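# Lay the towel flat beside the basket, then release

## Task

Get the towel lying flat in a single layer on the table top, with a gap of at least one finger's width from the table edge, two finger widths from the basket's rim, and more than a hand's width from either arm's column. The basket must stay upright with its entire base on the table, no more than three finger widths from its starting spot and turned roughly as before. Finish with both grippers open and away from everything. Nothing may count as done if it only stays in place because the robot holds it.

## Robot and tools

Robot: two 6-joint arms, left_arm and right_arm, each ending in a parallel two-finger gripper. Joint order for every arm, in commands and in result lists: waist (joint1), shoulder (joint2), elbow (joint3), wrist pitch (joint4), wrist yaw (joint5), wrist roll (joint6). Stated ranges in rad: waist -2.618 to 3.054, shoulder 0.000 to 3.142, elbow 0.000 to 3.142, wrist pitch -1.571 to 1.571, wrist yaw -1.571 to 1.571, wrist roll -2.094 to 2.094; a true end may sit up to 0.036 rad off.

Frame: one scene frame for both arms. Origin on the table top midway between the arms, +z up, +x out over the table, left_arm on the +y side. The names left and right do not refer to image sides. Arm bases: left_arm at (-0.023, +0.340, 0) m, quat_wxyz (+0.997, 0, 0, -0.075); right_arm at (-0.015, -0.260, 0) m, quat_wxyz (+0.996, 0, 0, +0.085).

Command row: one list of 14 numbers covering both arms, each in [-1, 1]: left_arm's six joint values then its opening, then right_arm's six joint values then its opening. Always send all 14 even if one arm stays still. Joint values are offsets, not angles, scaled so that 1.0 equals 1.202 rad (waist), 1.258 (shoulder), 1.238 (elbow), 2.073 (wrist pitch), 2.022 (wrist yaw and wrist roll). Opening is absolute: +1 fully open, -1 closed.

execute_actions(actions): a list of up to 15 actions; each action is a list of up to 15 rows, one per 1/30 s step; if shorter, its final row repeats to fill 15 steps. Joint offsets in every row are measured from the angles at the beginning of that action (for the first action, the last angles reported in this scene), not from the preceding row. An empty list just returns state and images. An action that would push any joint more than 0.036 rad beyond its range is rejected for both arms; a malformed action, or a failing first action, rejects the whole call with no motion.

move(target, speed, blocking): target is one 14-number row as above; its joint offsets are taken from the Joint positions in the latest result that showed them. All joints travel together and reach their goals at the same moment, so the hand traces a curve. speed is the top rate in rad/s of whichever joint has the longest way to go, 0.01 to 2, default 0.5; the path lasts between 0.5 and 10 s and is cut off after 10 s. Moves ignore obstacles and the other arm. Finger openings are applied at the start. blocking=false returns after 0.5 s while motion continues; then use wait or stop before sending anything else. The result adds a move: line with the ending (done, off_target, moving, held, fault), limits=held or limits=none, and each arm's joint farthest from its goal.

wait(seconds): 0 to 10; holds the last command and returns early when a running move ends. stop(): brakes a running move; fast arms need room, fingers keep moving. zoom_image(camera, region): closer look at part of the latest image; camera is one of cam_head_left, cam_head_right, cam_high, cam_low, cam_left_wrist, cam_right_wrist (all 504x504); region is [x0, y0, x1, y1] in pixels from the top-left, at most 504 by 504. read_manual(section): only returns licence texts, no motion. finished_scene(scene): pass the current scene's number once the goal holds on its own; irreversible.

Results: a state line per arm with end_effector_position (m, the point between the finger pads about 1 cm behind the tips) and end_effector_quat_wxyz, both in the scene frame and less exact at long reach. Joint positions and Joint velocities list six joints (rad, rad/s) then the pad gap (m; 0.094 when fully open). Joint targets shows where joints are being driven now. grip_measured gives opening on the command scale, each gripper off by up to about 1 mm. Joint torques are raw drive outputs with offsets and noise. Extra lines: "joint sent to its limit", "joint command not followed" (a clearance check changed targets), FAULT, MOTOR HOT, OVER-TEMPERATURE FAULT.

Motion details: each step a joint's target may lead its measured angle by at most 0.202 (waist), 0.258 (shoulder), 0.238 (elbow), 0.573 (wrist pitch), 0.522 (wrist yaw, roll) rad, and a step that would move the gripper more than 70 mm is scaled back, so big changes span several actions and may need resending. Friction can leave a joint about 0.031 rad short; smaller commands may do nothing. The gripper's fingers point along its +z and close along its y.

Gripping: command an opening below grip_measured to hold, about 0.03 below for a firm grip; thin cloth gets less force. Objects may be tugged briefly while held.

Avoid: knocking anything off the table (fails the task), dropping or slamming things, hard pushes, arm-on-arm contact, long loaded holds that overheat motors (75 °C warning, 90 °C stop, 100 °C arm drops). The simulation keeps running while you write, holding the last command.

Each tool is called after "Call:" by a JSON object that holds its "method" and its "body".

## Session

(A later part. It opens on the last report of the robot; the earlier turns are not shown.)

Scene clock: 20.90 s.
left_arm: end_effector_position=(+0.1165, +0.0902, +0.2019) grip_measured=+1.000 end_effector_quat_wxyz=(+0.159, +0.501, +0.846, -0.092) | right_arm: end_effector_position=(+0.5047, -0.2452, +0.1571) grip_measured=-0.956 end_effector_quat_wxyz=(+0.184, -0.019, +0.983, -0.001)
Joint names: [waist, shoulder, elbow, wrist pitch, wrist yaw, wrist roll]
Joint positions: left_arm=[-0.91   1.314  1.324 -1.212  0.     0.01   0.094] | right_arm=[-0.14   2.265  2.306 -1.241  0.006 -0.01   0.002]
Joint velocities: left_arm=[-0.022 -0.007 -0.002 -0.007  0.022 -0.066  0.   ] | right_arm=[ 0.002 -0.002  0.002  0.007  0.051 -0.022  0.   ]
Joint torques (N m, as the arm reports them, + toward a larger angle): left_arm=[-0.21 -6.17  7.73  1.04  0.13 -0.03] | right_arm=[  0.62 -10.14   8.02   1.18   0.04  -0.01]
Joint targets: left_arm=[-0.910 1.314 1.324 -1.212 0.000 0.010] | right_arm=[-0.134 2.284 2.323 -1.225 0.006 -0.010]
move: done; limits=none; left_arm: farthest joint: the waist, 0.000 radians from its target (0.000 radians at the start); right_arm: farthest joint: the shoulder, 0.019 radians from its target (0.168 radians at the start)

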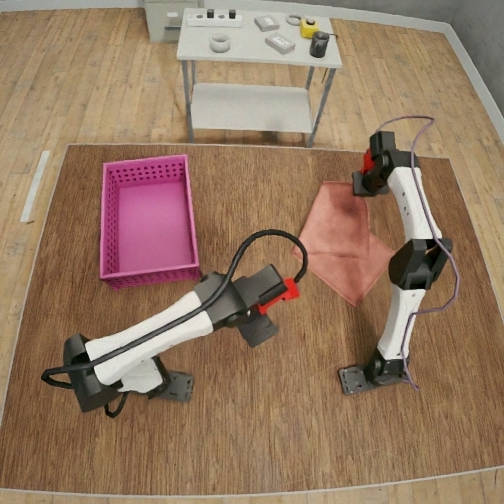

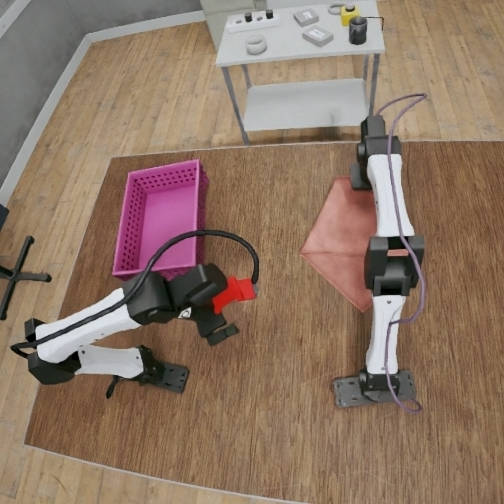

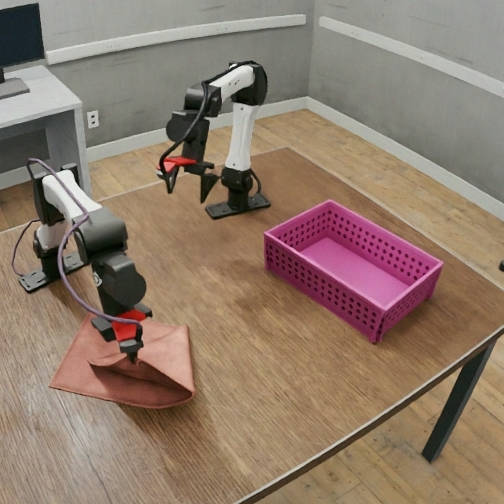

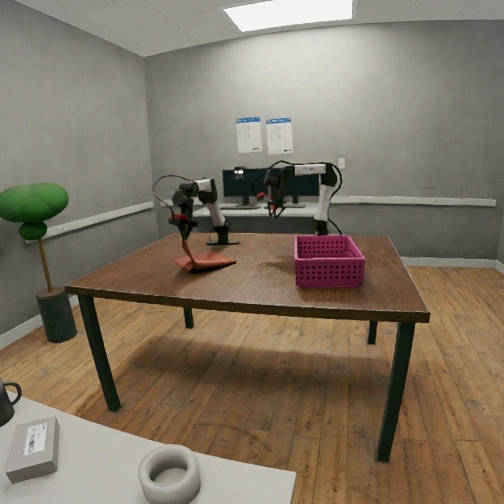

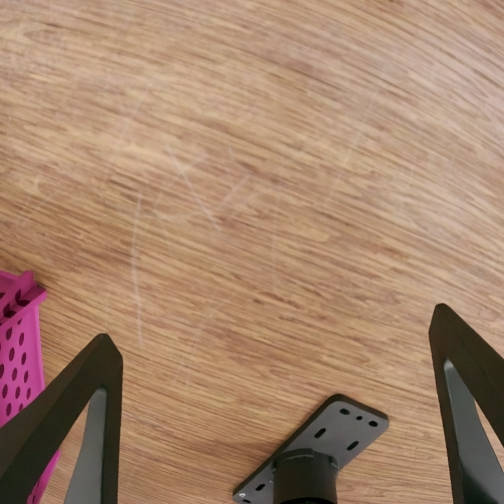

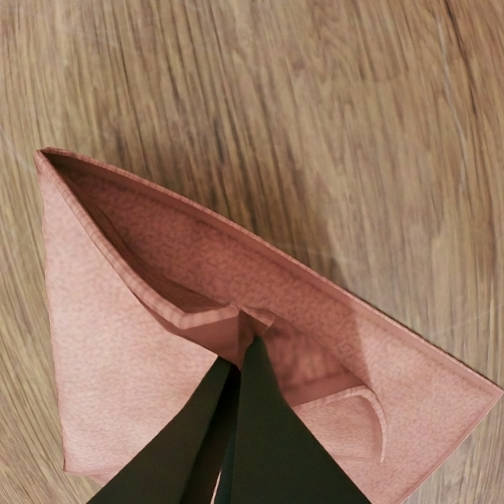

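Call:
{"method": "move", "body": {"target": [0.083,0.6417,0.4448,0.0765,0,0,1, -0.191,-0.208,-0.492,0.025,0,0,-1], "speed": 0.45}}

Scene clock: 28.30 s.
left_arm: end_effector_position=(+0.2419, -0.0468, +0.1013) grip_measured=+1.000 end_effector_quat_wxyz=(+0.114, +0.467, +0.875, -0.059) | right_arm: end_effector_position=(+0.3777, -0.3373, +0.0889) grip_measured=-0.956 end_effector_quat_wxyz=(+0.028, +0.091, +0.995, -0.006)
Joint names: [waist, shoulder, elbow, wrist pitch, wrist yaw, wrist roll]
Joint positions: left_arm=[-0.819  2.103  1.855 -1.066  0.     0.01   0.094] | right_arm=[-0.362  2.021  1.714 -1.206  0.006 -0.01   0.002]
Joint velocities: left_arm=[ 0.002 -0.002 -0.002  0.051  0.037 -0.022  0.   ] | right_arm=[-0.012  0.007 -0.007 -0.022 -0.037 -0.037 -0.   ]
Joint torques (N m, as the arm reports them, + toward a larger angle): left_arm=[  0.44 -13.71   9.43   0.97   0.12  -0.03] | right_arm=[ -0.48 -10.6    5.1    0.65   0.05  -0.01]
Joint targets: left_arm=[-0.811 2.121 1.875 -1.053 0.000 0.010] | right_arm=[-0.369 2.003 1.697 -1.189 0.006 -0.010]
move: done; limits=none; left_arm: farthest joint: the elbow, 0.020 radians from its target (0.551 radians at the start); right_arm: farthest joint: the shoulder, 0.018 radians from its target (0.262 radians at the start)

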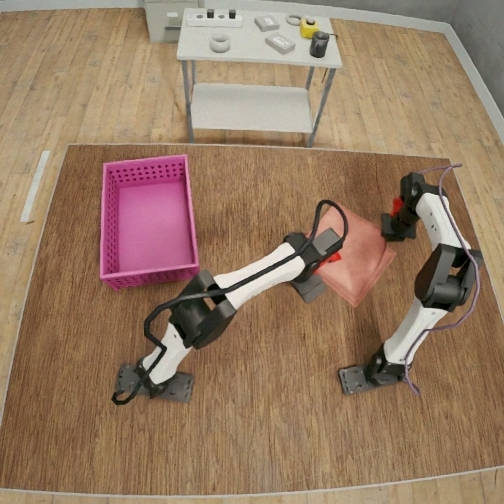

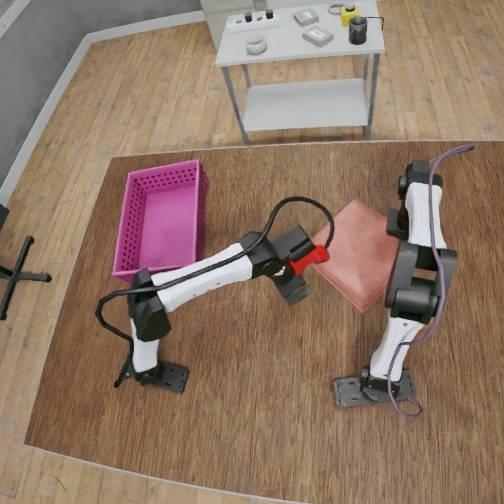

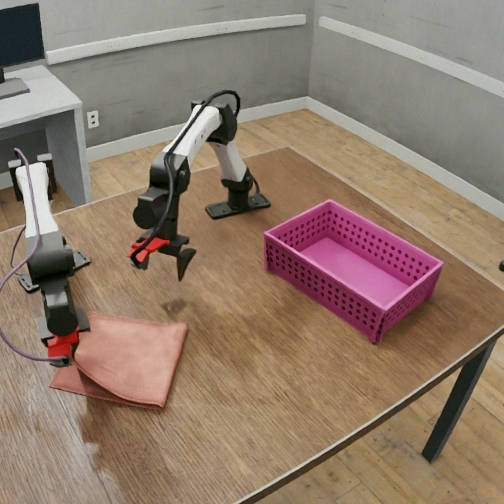

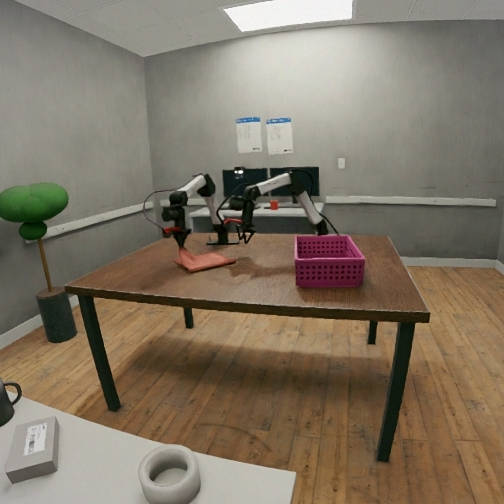

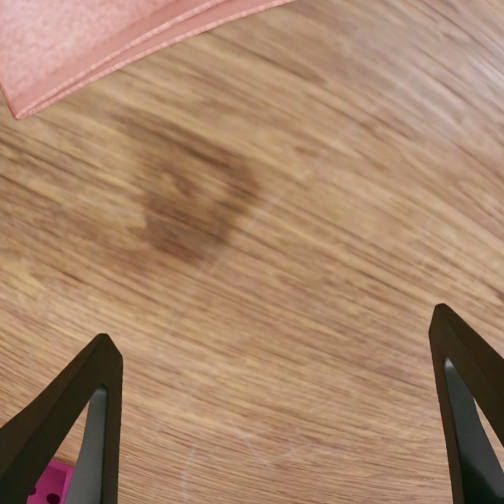

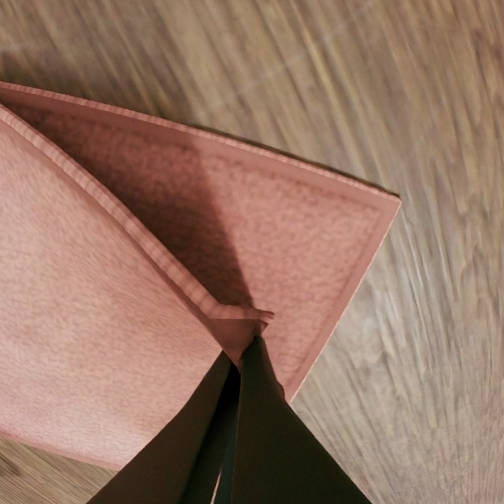

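Call:
{"method": "move", "body": {"target": [0,0,0,0,0,0,1, 0.108,0.013,0.267,-0.097,0,0,-1], "speed": 0.3}}

Scene clock: 34.33 s.
left_arm: end_effector_position=(+0.2419, -0.0468, +0.1013) grip_measured=+1.000 end_effector_quat_wxyz=(+0.114, +0.467, +0.875, -0.059) | right_arm: end_effector_position=(+0.4078, -0.2902, +0.1714) grip_measured=-0.956 end_effector_quat_wxyz=(+0.092, +0.030, +0.995, -0.007)
Joint names: [waist, shoulder, elbow, wrist pitch, wrist yaw, wrist roll]
Joint positions: left_arm=[-0.819  2.103  1.855 -1.066  0.     0.01   0.094] | right_arm=[-0.239  2.021  2.029 -1.395  0.006 -0.01   0.002]
Joint velocities: left_arm=[-0.007 -0.002  0.017 -0.037 -0.051 -0.037  0.   ] | right_arm=[ 0.002 -0.002  0.017 -0.022 -0.022  0.066 -0.002]
Joint torques (N m, as the arm reports them, + toward a larger angle): left_arm=[ -0.16 -15.45   7.72   0.81   0.13  -0.02] | right_arm=[ 0.73 -8.24  7.63  0.63  0.05 -0.01]
Joint targets: left_arm=[-0.819 2.103 1.855 -1.066 0.000 0.010] | right_arm=[-0.232 2.037 2.044 -1.407 0.006 -0.010]
move: done; limits=none; left_arm: farthest joint: the waist, 0.000 radians from its target (0.000 radians at the start); right_arm: farthest joint: the shoulder, 0.016 radians from its target (0.016 radians at the start)

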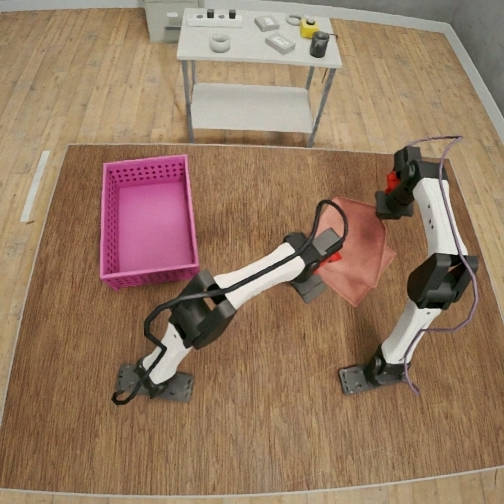

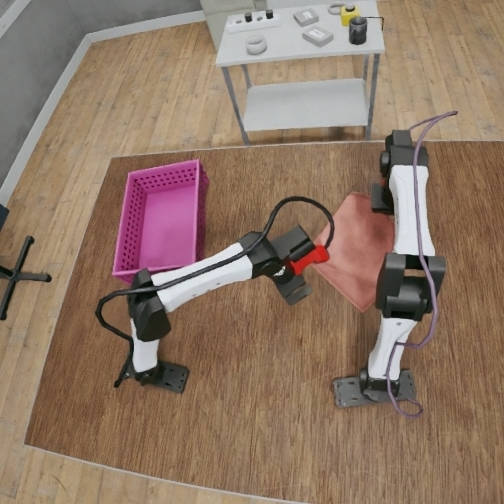

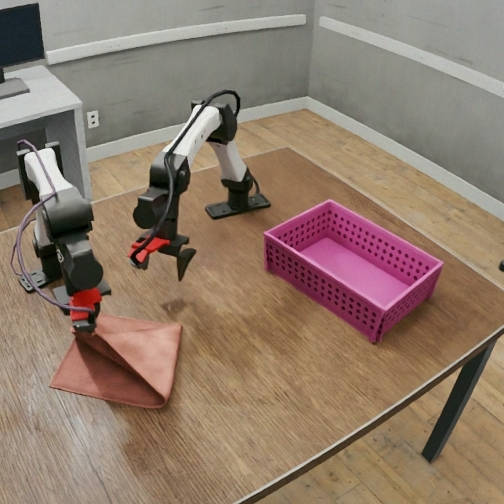

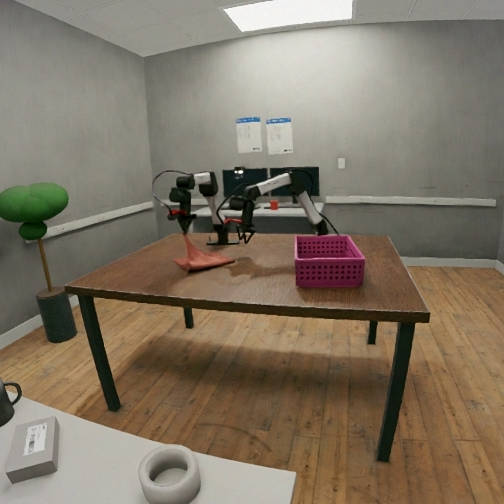

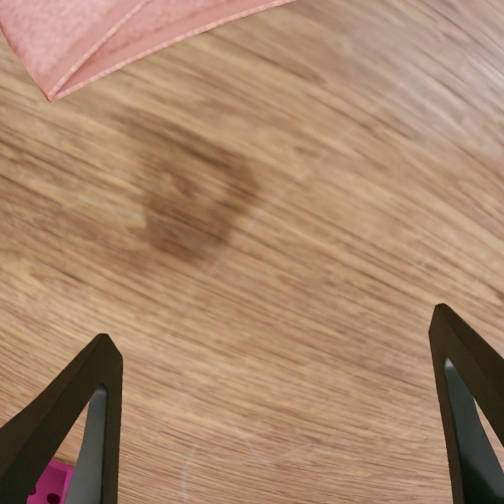

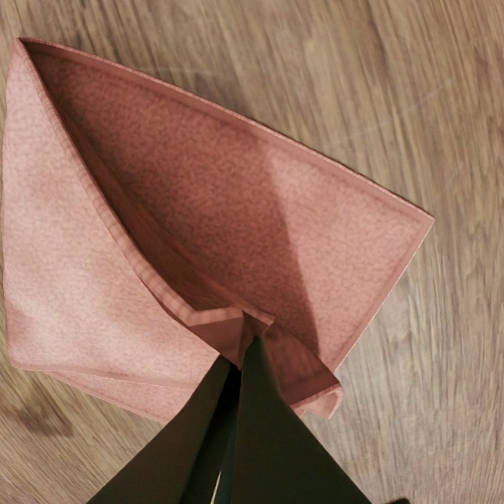

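Call:
{"method": "move", "body": {"target": [-0.174,0.3227,0.3017,0.2225,0,0,-1, 0.005,0.013,0.012,-0.006,0,0,-1], "speed": 0.5}}

Scene clock: 37.10 s.
left_arm: end_effector_position=(+0.2197, -0.2480, +0.0743) grip_measured=-0.996 end_effector_quat_wxyz=(+0.278, +0.528, +0.781, -0.184) | right_arm: end_effector_position=(+0.4077, -0.2902, +0.1714) grip_measured=-0.956 end_effector_quat_wxyz=(+0.091, +0.030, +0.995, -0.007)
Joint names: [waist, shoulder, elbow, wrist pitch, wrist yaw, wrist roll]
Joint positions: left_arm=[-1.028  2.485  2.209 -0.615  0.     0.01   0.   ] | right_arm=[-0.239  2.021  2.029 -1.395  0.006 -0.01   0.002]
Joint velocities: left_arm=[-0.007  0.002 -0.022  0.022 -0.022 -0.022  0.001] | right_arm=[-0.017 -0.002  0.002 -0.007  0.037 -0.007 -0.001]
Joint torques (N m, as the arm reports them, + toward a larger angle): left_arm=[ -0.13 -17.69  10.05   1.61   0.13  -0.04] | right_arm=[ 0.66 -8.28  7.55  0.62  0.05 -0.01]
Joint targets: left_arm=[-1.028 2.509 2.228 -0.604 0.000 0.010] | right_arm=[-0.233 2.037 2.044 -1.407 0.006 -0.010]
move: off_target (left_arm); limits=none; left_arm: farthest joint: the shoulder, 0.024 radians from its target (0.406 radians at the start); right_arm: farthest joint: the shoulder, 0.016 radians from its target (0.016 radians at the start)

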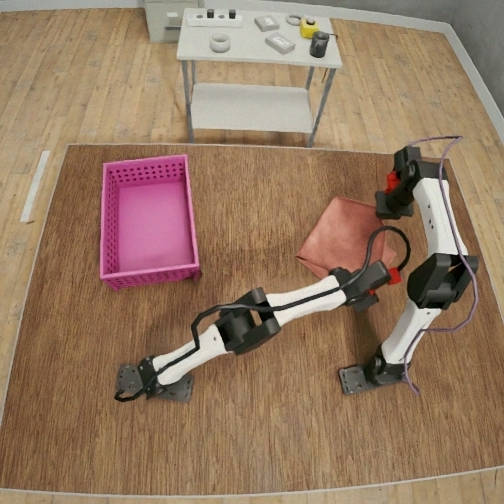

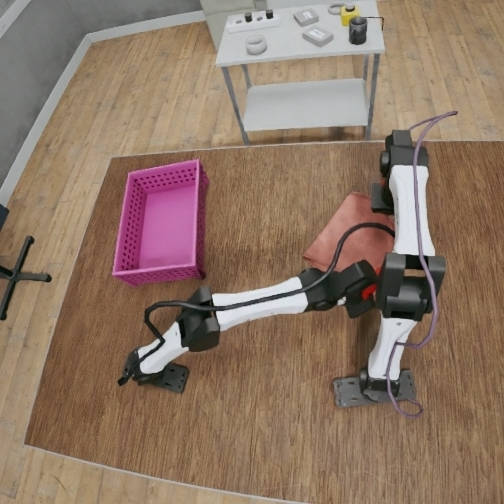

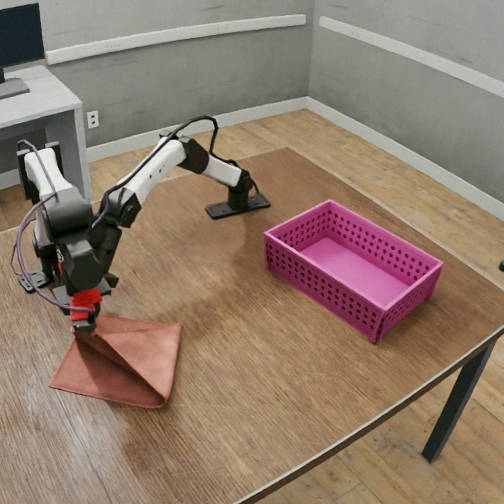

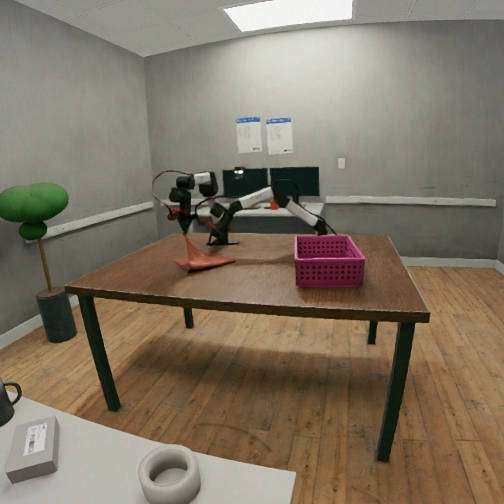

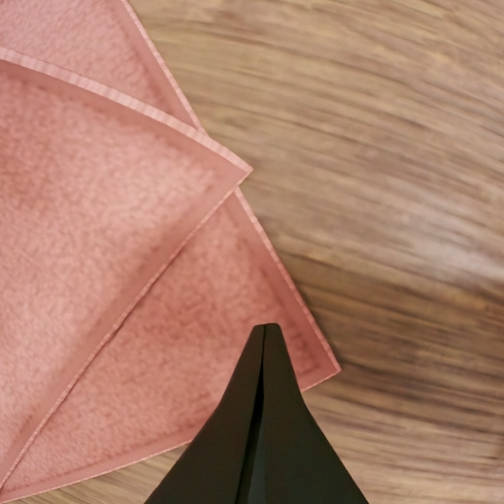

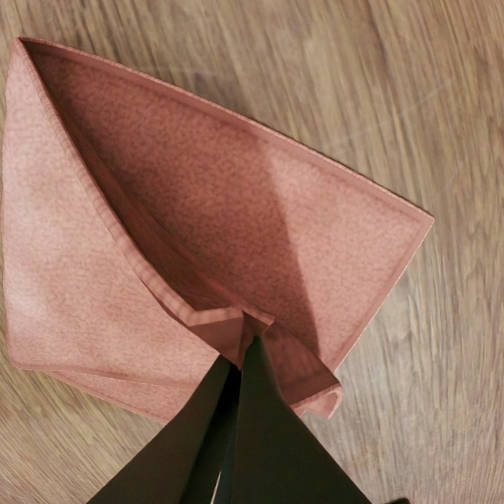

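Call:
{"method": "move", "body": {"target": [0.03,0.094,0.015,0.005,0,0,-1, 0.005,0.013,0.012,-0.006,0,0,-1], "speed": 0.15}}

Scene clock: 39.63 s.
left_arm: end_effector_position=(+0.2341, -0.2427, +0.0344) grip_measured=-0.996 end_effector_quat_wxyz=(+0.260, +0.523, +0.794, -0.169) | right_arm: end_effector_position=(+0.4077, -0.2902, +0.1714) grip_measured=-0.956 end_effector_quat_wxyz=(+0.091, +0.030, +0.995, -0.007)
Joint names: [waist, shoulder, elbow, wrist pitch, wrist yaw, wrist roll]
Joint positions: left_arm=[-1.004  2.561  2.219 -0.599  0.001  0.01   0.   ] | right_arm=[-0.239  2.021  2.029 -1.395  0.006 -0.01   0.002]
Joint velocities: left_arm=[ 0.002 -0.022 -0.002  0.037 -0.066 -0.066 -0.   ] | right_arm=[ 0.002 -0.032 -0.012 -0.051 -0.022  0.007  0.001]
Joint torques (N m, as the arm reports them, + toward a larger angle): left_arm=[  0.73 -16.7    9.07   1.4    0.11  -0.02] | right_arm=[ 0.66 -8.28  7.55  0.62  0.05 -0.01]
Joint targets: left_arm=[-0.992 2.604 2.228 -0.604 0.000 0.010] | right_arm=[-0.233 2.037 2.044 -1.407 0.006 -0.010]
move: off_target (left_arm); limits=none; left_arm: farthest joint: the shoulder, 0.043 radians from its target (0.118 radians at the start); right_arm: farthest joint: the shoulder, 0.016 radians from its target (0.016 radians at the start)

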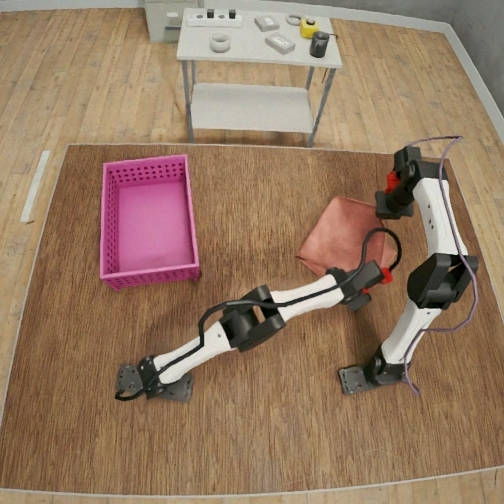

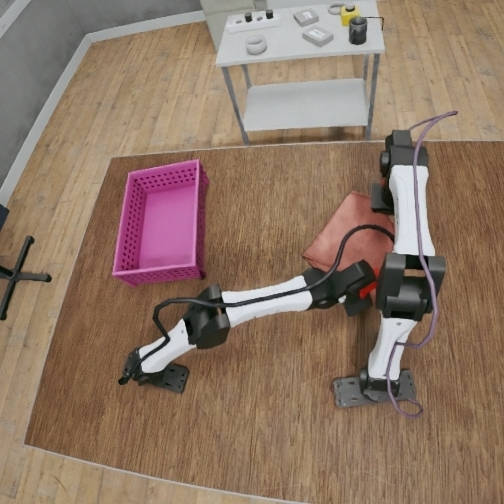

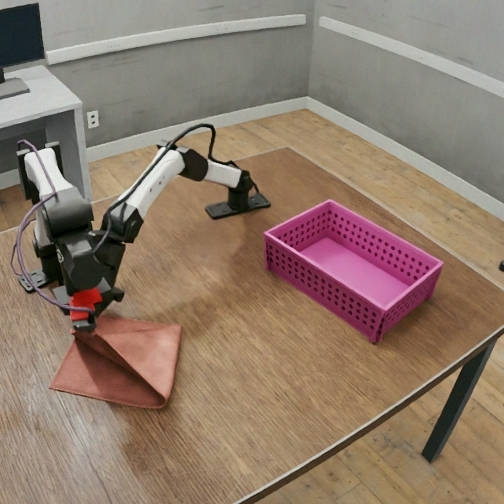

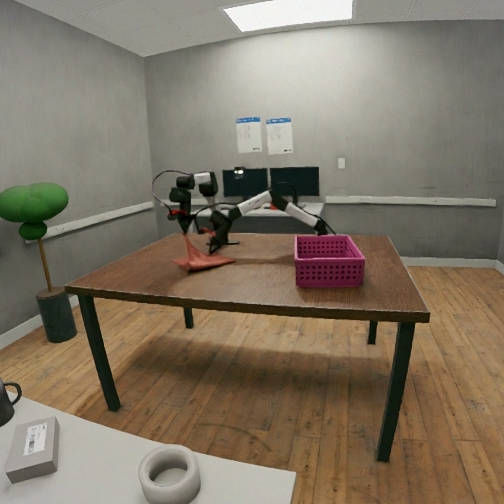

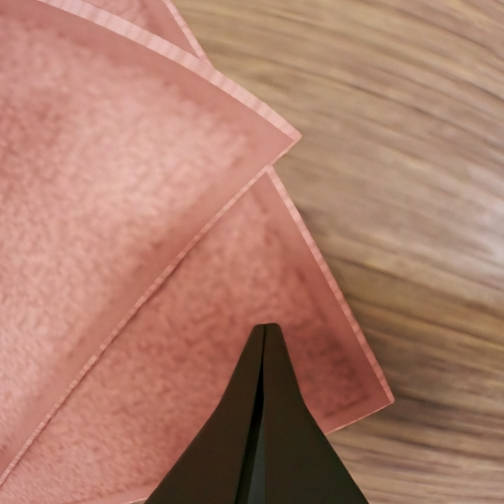

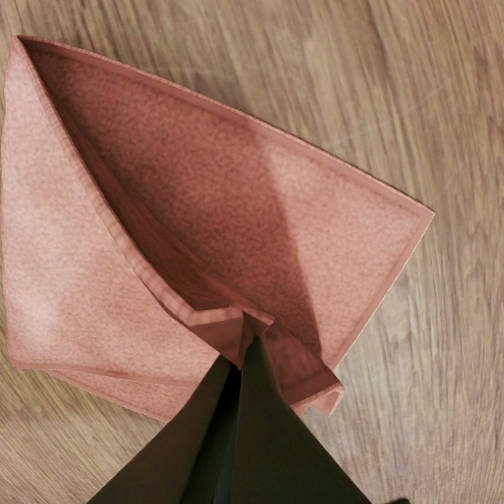

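Call:
{"method": "execute_actions", "body": {"actions": [[[0,0.044,0,0,0,0,-1, 0.012,0.015,0.02,0,0,0,-1],[0,0.044,0,0,0,0,-1, 0.012,0.015,0.02,0,0,0,-1],[0,0.044,0,0,0,0,-1, 0.02,0.02,0.032,0.001,0,0,-1],[0,0.044,0,0,0,0,-1, 0.02,0.02,0.032,0.001,0,0,-1],[0,0.044,0,0,0,0,-1, 0.028,0.024,0.044,0.002,0,0,-1],[0,0.044,0,0,0,0,-1, 0.028,0.024,0.044,0.002,0,0,-1],[0,0.044,0,0,0,0,-1, 0.036,0.029,0.056,0.003,0,0,-1],[0,0.044,0,0,0,0,-1, 0.036,0.029,0.056,0.003,0,0,-1],[0,0.044,0,0,0,0,-1, 0.045,0.033,0.068,0.004,0,0,-1],[0,0.044,0,0,0,0,-1, 0.045,0.033,0.068,0.004,0,0,-1],[0,0.044,0,0,0,0,-1, 0.0527,0.0374,0.0797,0.005,0,0,-1]],[[0,0.044,0,0,0,0,-1, 0.012,0.015,0.02,0,0,0,-1],[0,0.044,0,0,0,0,-1, 0.012,0.015,0.02,0,0,0,-1],[0,0.044,0,0,0,0,-1, 0.02,0.02,0.032,0.001,0,0,-1],[0,0.044,0,0,0,0,-1, 0.02,0.02,0.032,0.001,0,0,-1],[0,0.044,0,0,0,0,-1, 0.028,0.024,0.044,0.002,0,0,-1],[0,0.044,0,0,0,0,-1, 0.028,0.024,0.044,0.002,0,0,-1],[0,0.044,0,0,0,0,-1, 0.036,0.029,0.056,0.003,0,0,-1],[0,0.044,0,0,0,0,-1, 0.036,0.029,0.056,0.003,0,0,-1],[0,0.044,0,0,0,0,-1, 0.045,0.033,0.068,0.004,0,0,-1],[0,0.044,0,0,0,0,-1, 0.045,0.033,0.068,0.004,0,0,-1],[0,0.044,0,0,0,0,-1, 0.0527,0.0374,0.0797,0.005,0,0,-1]],[[0,0.044,0,0,0,0,-1, 0.012,0.015,0.02,0,0,0,-1],[0,0.044,0,0,0,0,-1, 0.012,0.015,0.02,0,0,0,-1],[0,0.044,0,0,0,0,-1, 0.02,0.02,0.032,0.001,0,0,-1],[0,0.044,0,0,0,0,-1, 0.02,0.02,0.032,0.001,0,0,-1],[0,0.044,0,0,0,0,-1, 0.028,0.024,0.044,0.002,0,0,-1],[0,0.044,0,0,0,0,-1, 0.028,0.024,0.044,0.002,0,0,-1],[0,0.044,0,0,0,0,-1, 0.036,0.029,0.056,0.003,0,0,-1],[0,0.044,0,0,0,0,-1, 0.036,0.029,0.056,0.003,0,0,-1],[0,0.044,0,0,0,0,-1, 0.045,0.033,0.068,0.004,0,0,-1],[0,0.044,0,0,0,0,-1, 0.045,0.033,0.068,0.004,0,0,-1],[0,0.044,0,0,0,0,-1, 0.0527,0.0374,0.0797,0.005,0,0,-1]]]}}

Scene clock: 43.33 s.
left_arm: end_effector_position=(+0.2363, -0.2476, +0.0337) grip_measured=-0.996 end_effector_quat_wxyz=(+0.269, +0.521, +0.791, -0.174) | right_arm: end_effector_position=(+0.4501, -0.2121, +0.2063) grip_measured=-0.956 end_effector_quat_wxyz=(+0.166, -0.056, +0.985, +0.005)
Joint names: [waist, shoulder, elbow, wrist pitch, wrist yaw, wrist roll]
Joint positions: left_arm=[-1.004  2.569  2.219 -0.568  0.001  0.01   0.   ] | right_arm=[-0.065  2.109  2.27  -1.398  0.006 -0.01   0.002]
Joint velocities: left_arm=[-0.027  0.002  0.002 -0.037  0.022 -0.007 -0.002] | right_arm=[ 0.027  0.017  0.037 -0.066 -0.037 -0.037 -0.001]
Joint torques (N m, as the arm reports them, + toward a larger angle): left_arm=[ -0.27 -15.8    8.31   1.39   0.14  -0.05] | right_arm=[ 0.39 -8.84  7.74  1.11  0.04 -0.01]
Joint targets: left_arm=[-1.004 2.622 2.219 -0.579 0.001 0.010] | right_arm=[-0.060 2.126 2.288 -1.387 0.006 -0.010]

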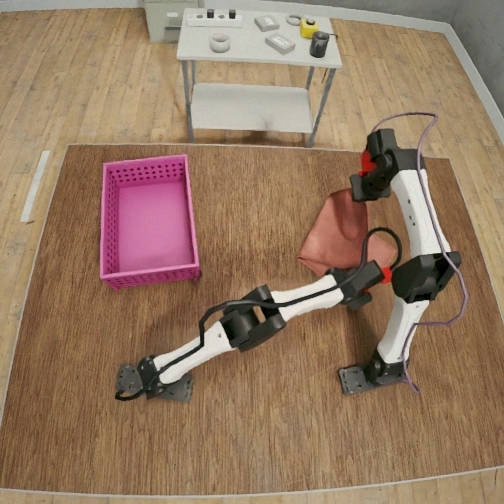

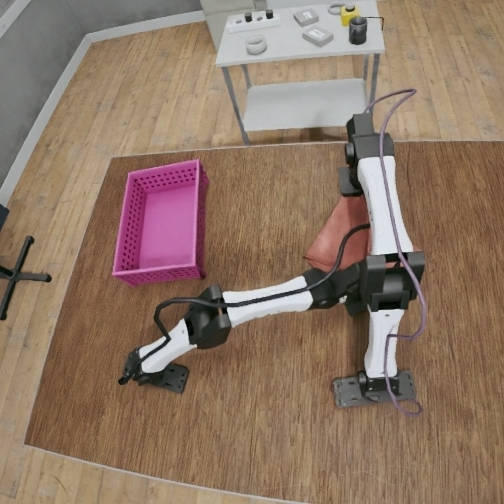

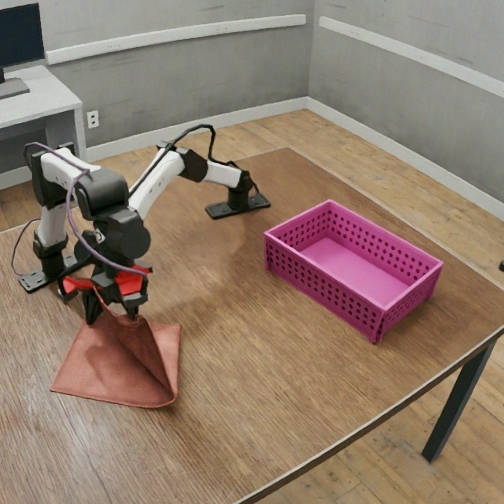

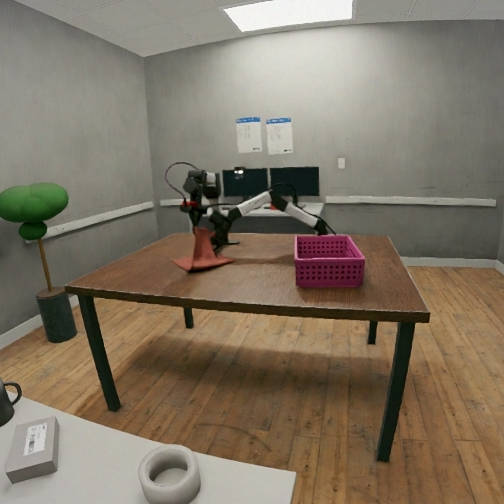

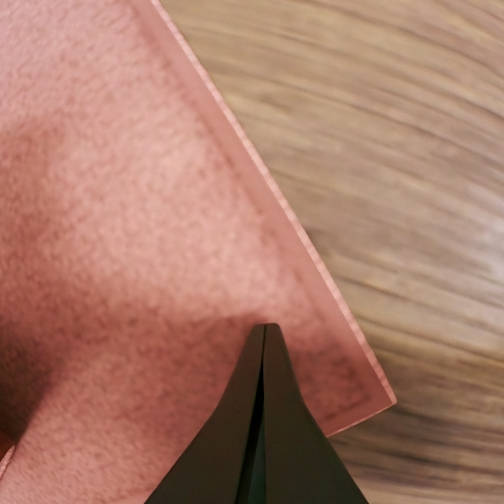

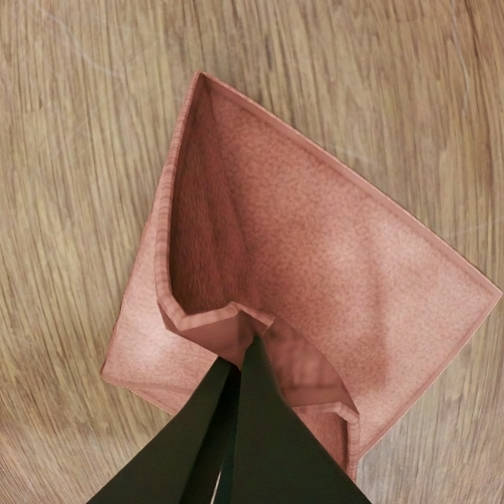

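Call:
{"method": "execute_actions", "body": {"actions": [[[0,0.042,0,-0.006,0,0,-1, 0.014,0.019,0.015,0.016,0,0,-1],[0,0.042,0,-0.006,0,0,-1, 0.014,0.019,0.015,0.016,0,0,-1],[0,0.042,0,-0.006,0,0,-1, 0.022,0.025,0.017,0.025,0,0,-1],[0,0.042,0,-0.006,0,0,-1, 0.022,0.025,0.017,0.025,0,0,-1],[0,0.042,0,-0.006,0,0,-1, 0.031,0.031,0.02,0.033,0,0,-1],[0,0.042,0,-0.006,0,0,-1, 0.031,0.031,0.02,0.033,0,0,-1],[0,0.042,0,-0.006,0,0,-1, 0.039,0.038,0.022,0.042,0,0,-1],[0,0.042,0,-0.006,0,0,-1, 0.039,0.038,0.022,0.042,0,0,-1],[0,0.042,0,-0.006,0,0,-1, 0.048,0.044,0.025,0.051,0,0,-1],[0,0.042,0,-0.006,0,0,-1, 0.048,0.044,0.025,0.051,0,0,-1],[0,0.042,0,-0.006,0,0,-1, 0.0566,0.05,0.027,0.0595,0,0,-1]],[[0,0.042,0,-0.006,0,0,-1, 0.014,0.019,0.015,0.016,0,0,-1],[0,0.042,0,-0.006,0,0,-1, 0.014,0.019,0.015,0.016,0,0,-1],[0,0.042,0,-0.006,0,0,-1, 0.022,0.025,0.017,0.025,0,0,-1],[0,0.042,0,-0.006,0,0,-1, 0.022,0.025,0.017,0.025,0,0,-1],[0,0.042,0,-0.006,0,0,-1, 0.031,0.031,0.02,0.033,0,0,-1],[0,0.042,0,-0.006,0,0,-1, 0.031,0.031,0.02,0.033,0,0,-1],[0,0.042,0,-0.006,0,0,-1, 0.039,0.038,0.022,0.042,0,0,-1],[0,0.042,0,-0.006,0,0,-1, 0.039,0.038,0.022,0.042,0,0,-1],[0,0.042,0,-0.006,0,0,-1, 0.048,0.044,0.025,0.051,0,0,-1],[0,0.042,0,-0.006,0,0,-1, 0.048,0.044,0.025,0.051,0,0,-1],[0,0.042,0,-0.006,0,0,-1, 0.0566,0.05,0.027,0.0595,0,0,-1]],[[0,0.042,0,-0.006,0,0,-1, 0.014,0.019,0.015,0.016,0,0,-1],[0,0.042,0,-0.006,0,0,-1, 0.014,0.019,0.015,0.016,0,0,-1],[0,0.042,0,-0.006,0,0,-1, 0.022,0.025,0.017,0.025,0,0,-1],[0,0.042,0,-0.006,0,0,-1, 0.022,0.025,0.017,0.025,0,0,-1],[0,0.042,0,-0.006,0,0,-1, 0.031,0.031,0.02,0.033,0,0,-1],[0,0.042,0,-0.006,0,0,-1, 0.031,0.031,0.02,0.033,0,0,-1],[0,0.042,0,-0.006,0,0,-1, 0.039,0.038,0.022,0.042,0,0,-1],[0,0.042,0,-0.006,0,0,-1, 0.039,0.038,0.022,0.042,0,0,-1],[0,0.042,0,-0.006,0,0,-1, 0.048,0.044,0.025,0.051,0,0,-1],[0,0.042,0,-0.006,0,0,-1, 0.048,0.044,0.025,0.051,0,0,-1],[0,0.042,0,-0.006,0,0,-1, 0.0566,0.05,0.027,0.0595,0,0,-1]]]}}

Scene clock: 47.27 s.
left_arm: end_effector_position=(+0.2363, -0.2476, +0.0337) grip_measured=-0.996 end_effector_quat_wxyz=(+0.269, +0.521, +0.791, -0.174) | right_arm: end_effector_position=(+0.5057, -0.1033, +0.1722) grip_measured=-0.956 end_effector_quat_wxyz=(+0.238, -0.146, +0.960, +0.031)
Joint names: [waist, shoulder, elbow, wrist pitch, wrist yaw, wrist roll]
Joint positions: left_arm=[-1.004  2.569  2.219 -0.568  0.001  0.01   0.   ] | right_arm=[ 0.124  2.26   2.311 -1.136  0.006 -0.01   0.002]
Joint velocities: left_arm=[-0.007 -0.007  0.002 -0.007 -0.037  0.051  0.   ] | right_arm=[ 0.061  0.056  0.002  0.051 -0.037 -0.007 -0.001]
Joint torques (N m, as the arm reports them, + toward a larger angle): left_arm=[ -0.12 -15.69   8.42   1.4    0.12  -0.02] | right_arm=[  0.28 -10.88   8.31   1.42   0.04  -0.01]
Joint targets: left_arm=[-1.004 2.622 2.219 -0.580 0.001 0.010] | right_arm=[0.128 2.273 2.330 -1.100 0.006 -0.010]

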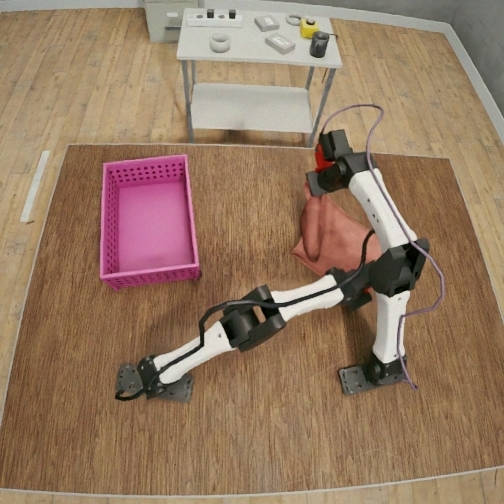

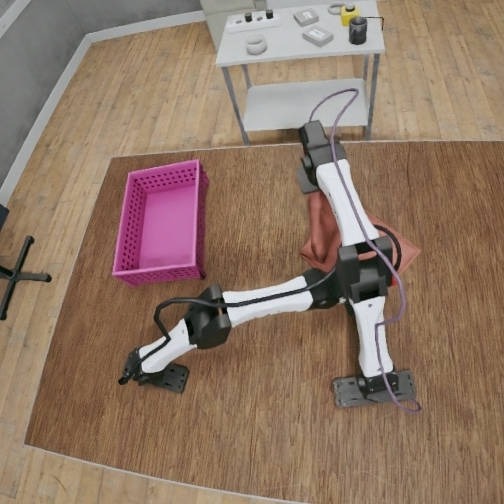

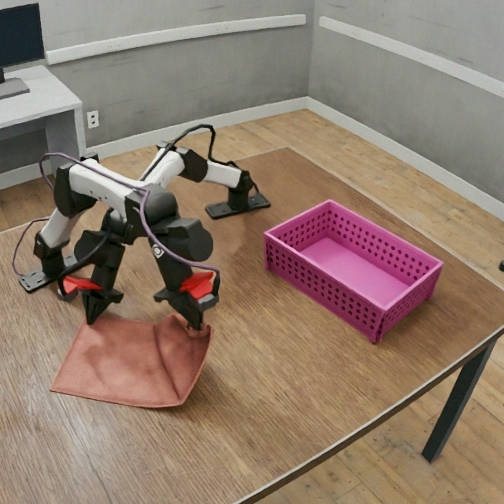

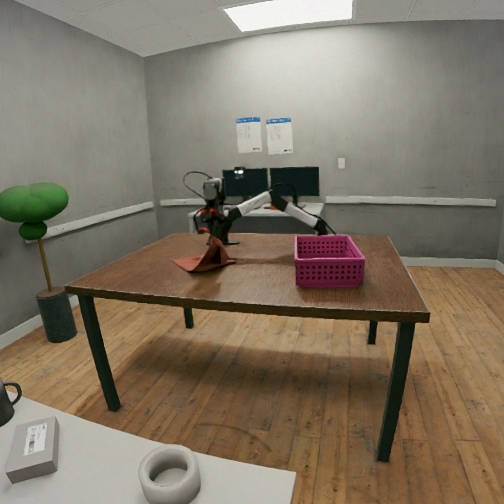

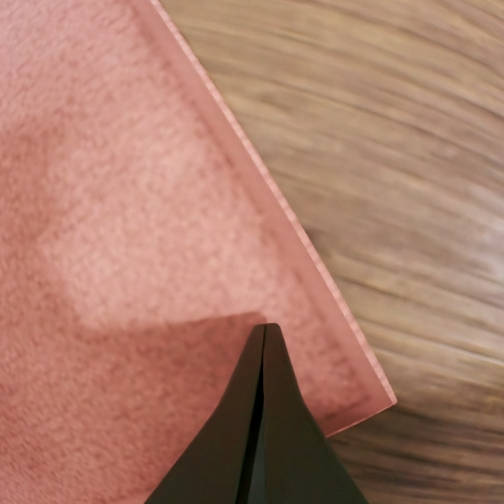

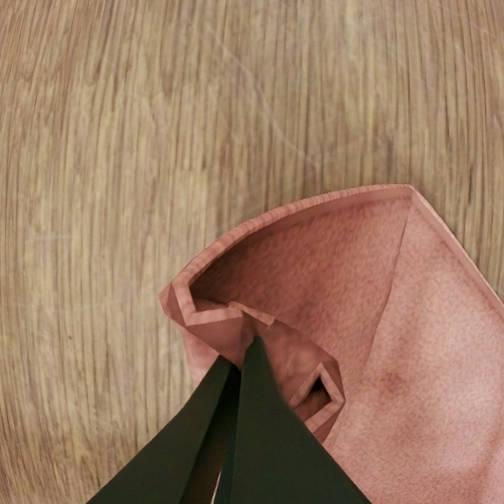

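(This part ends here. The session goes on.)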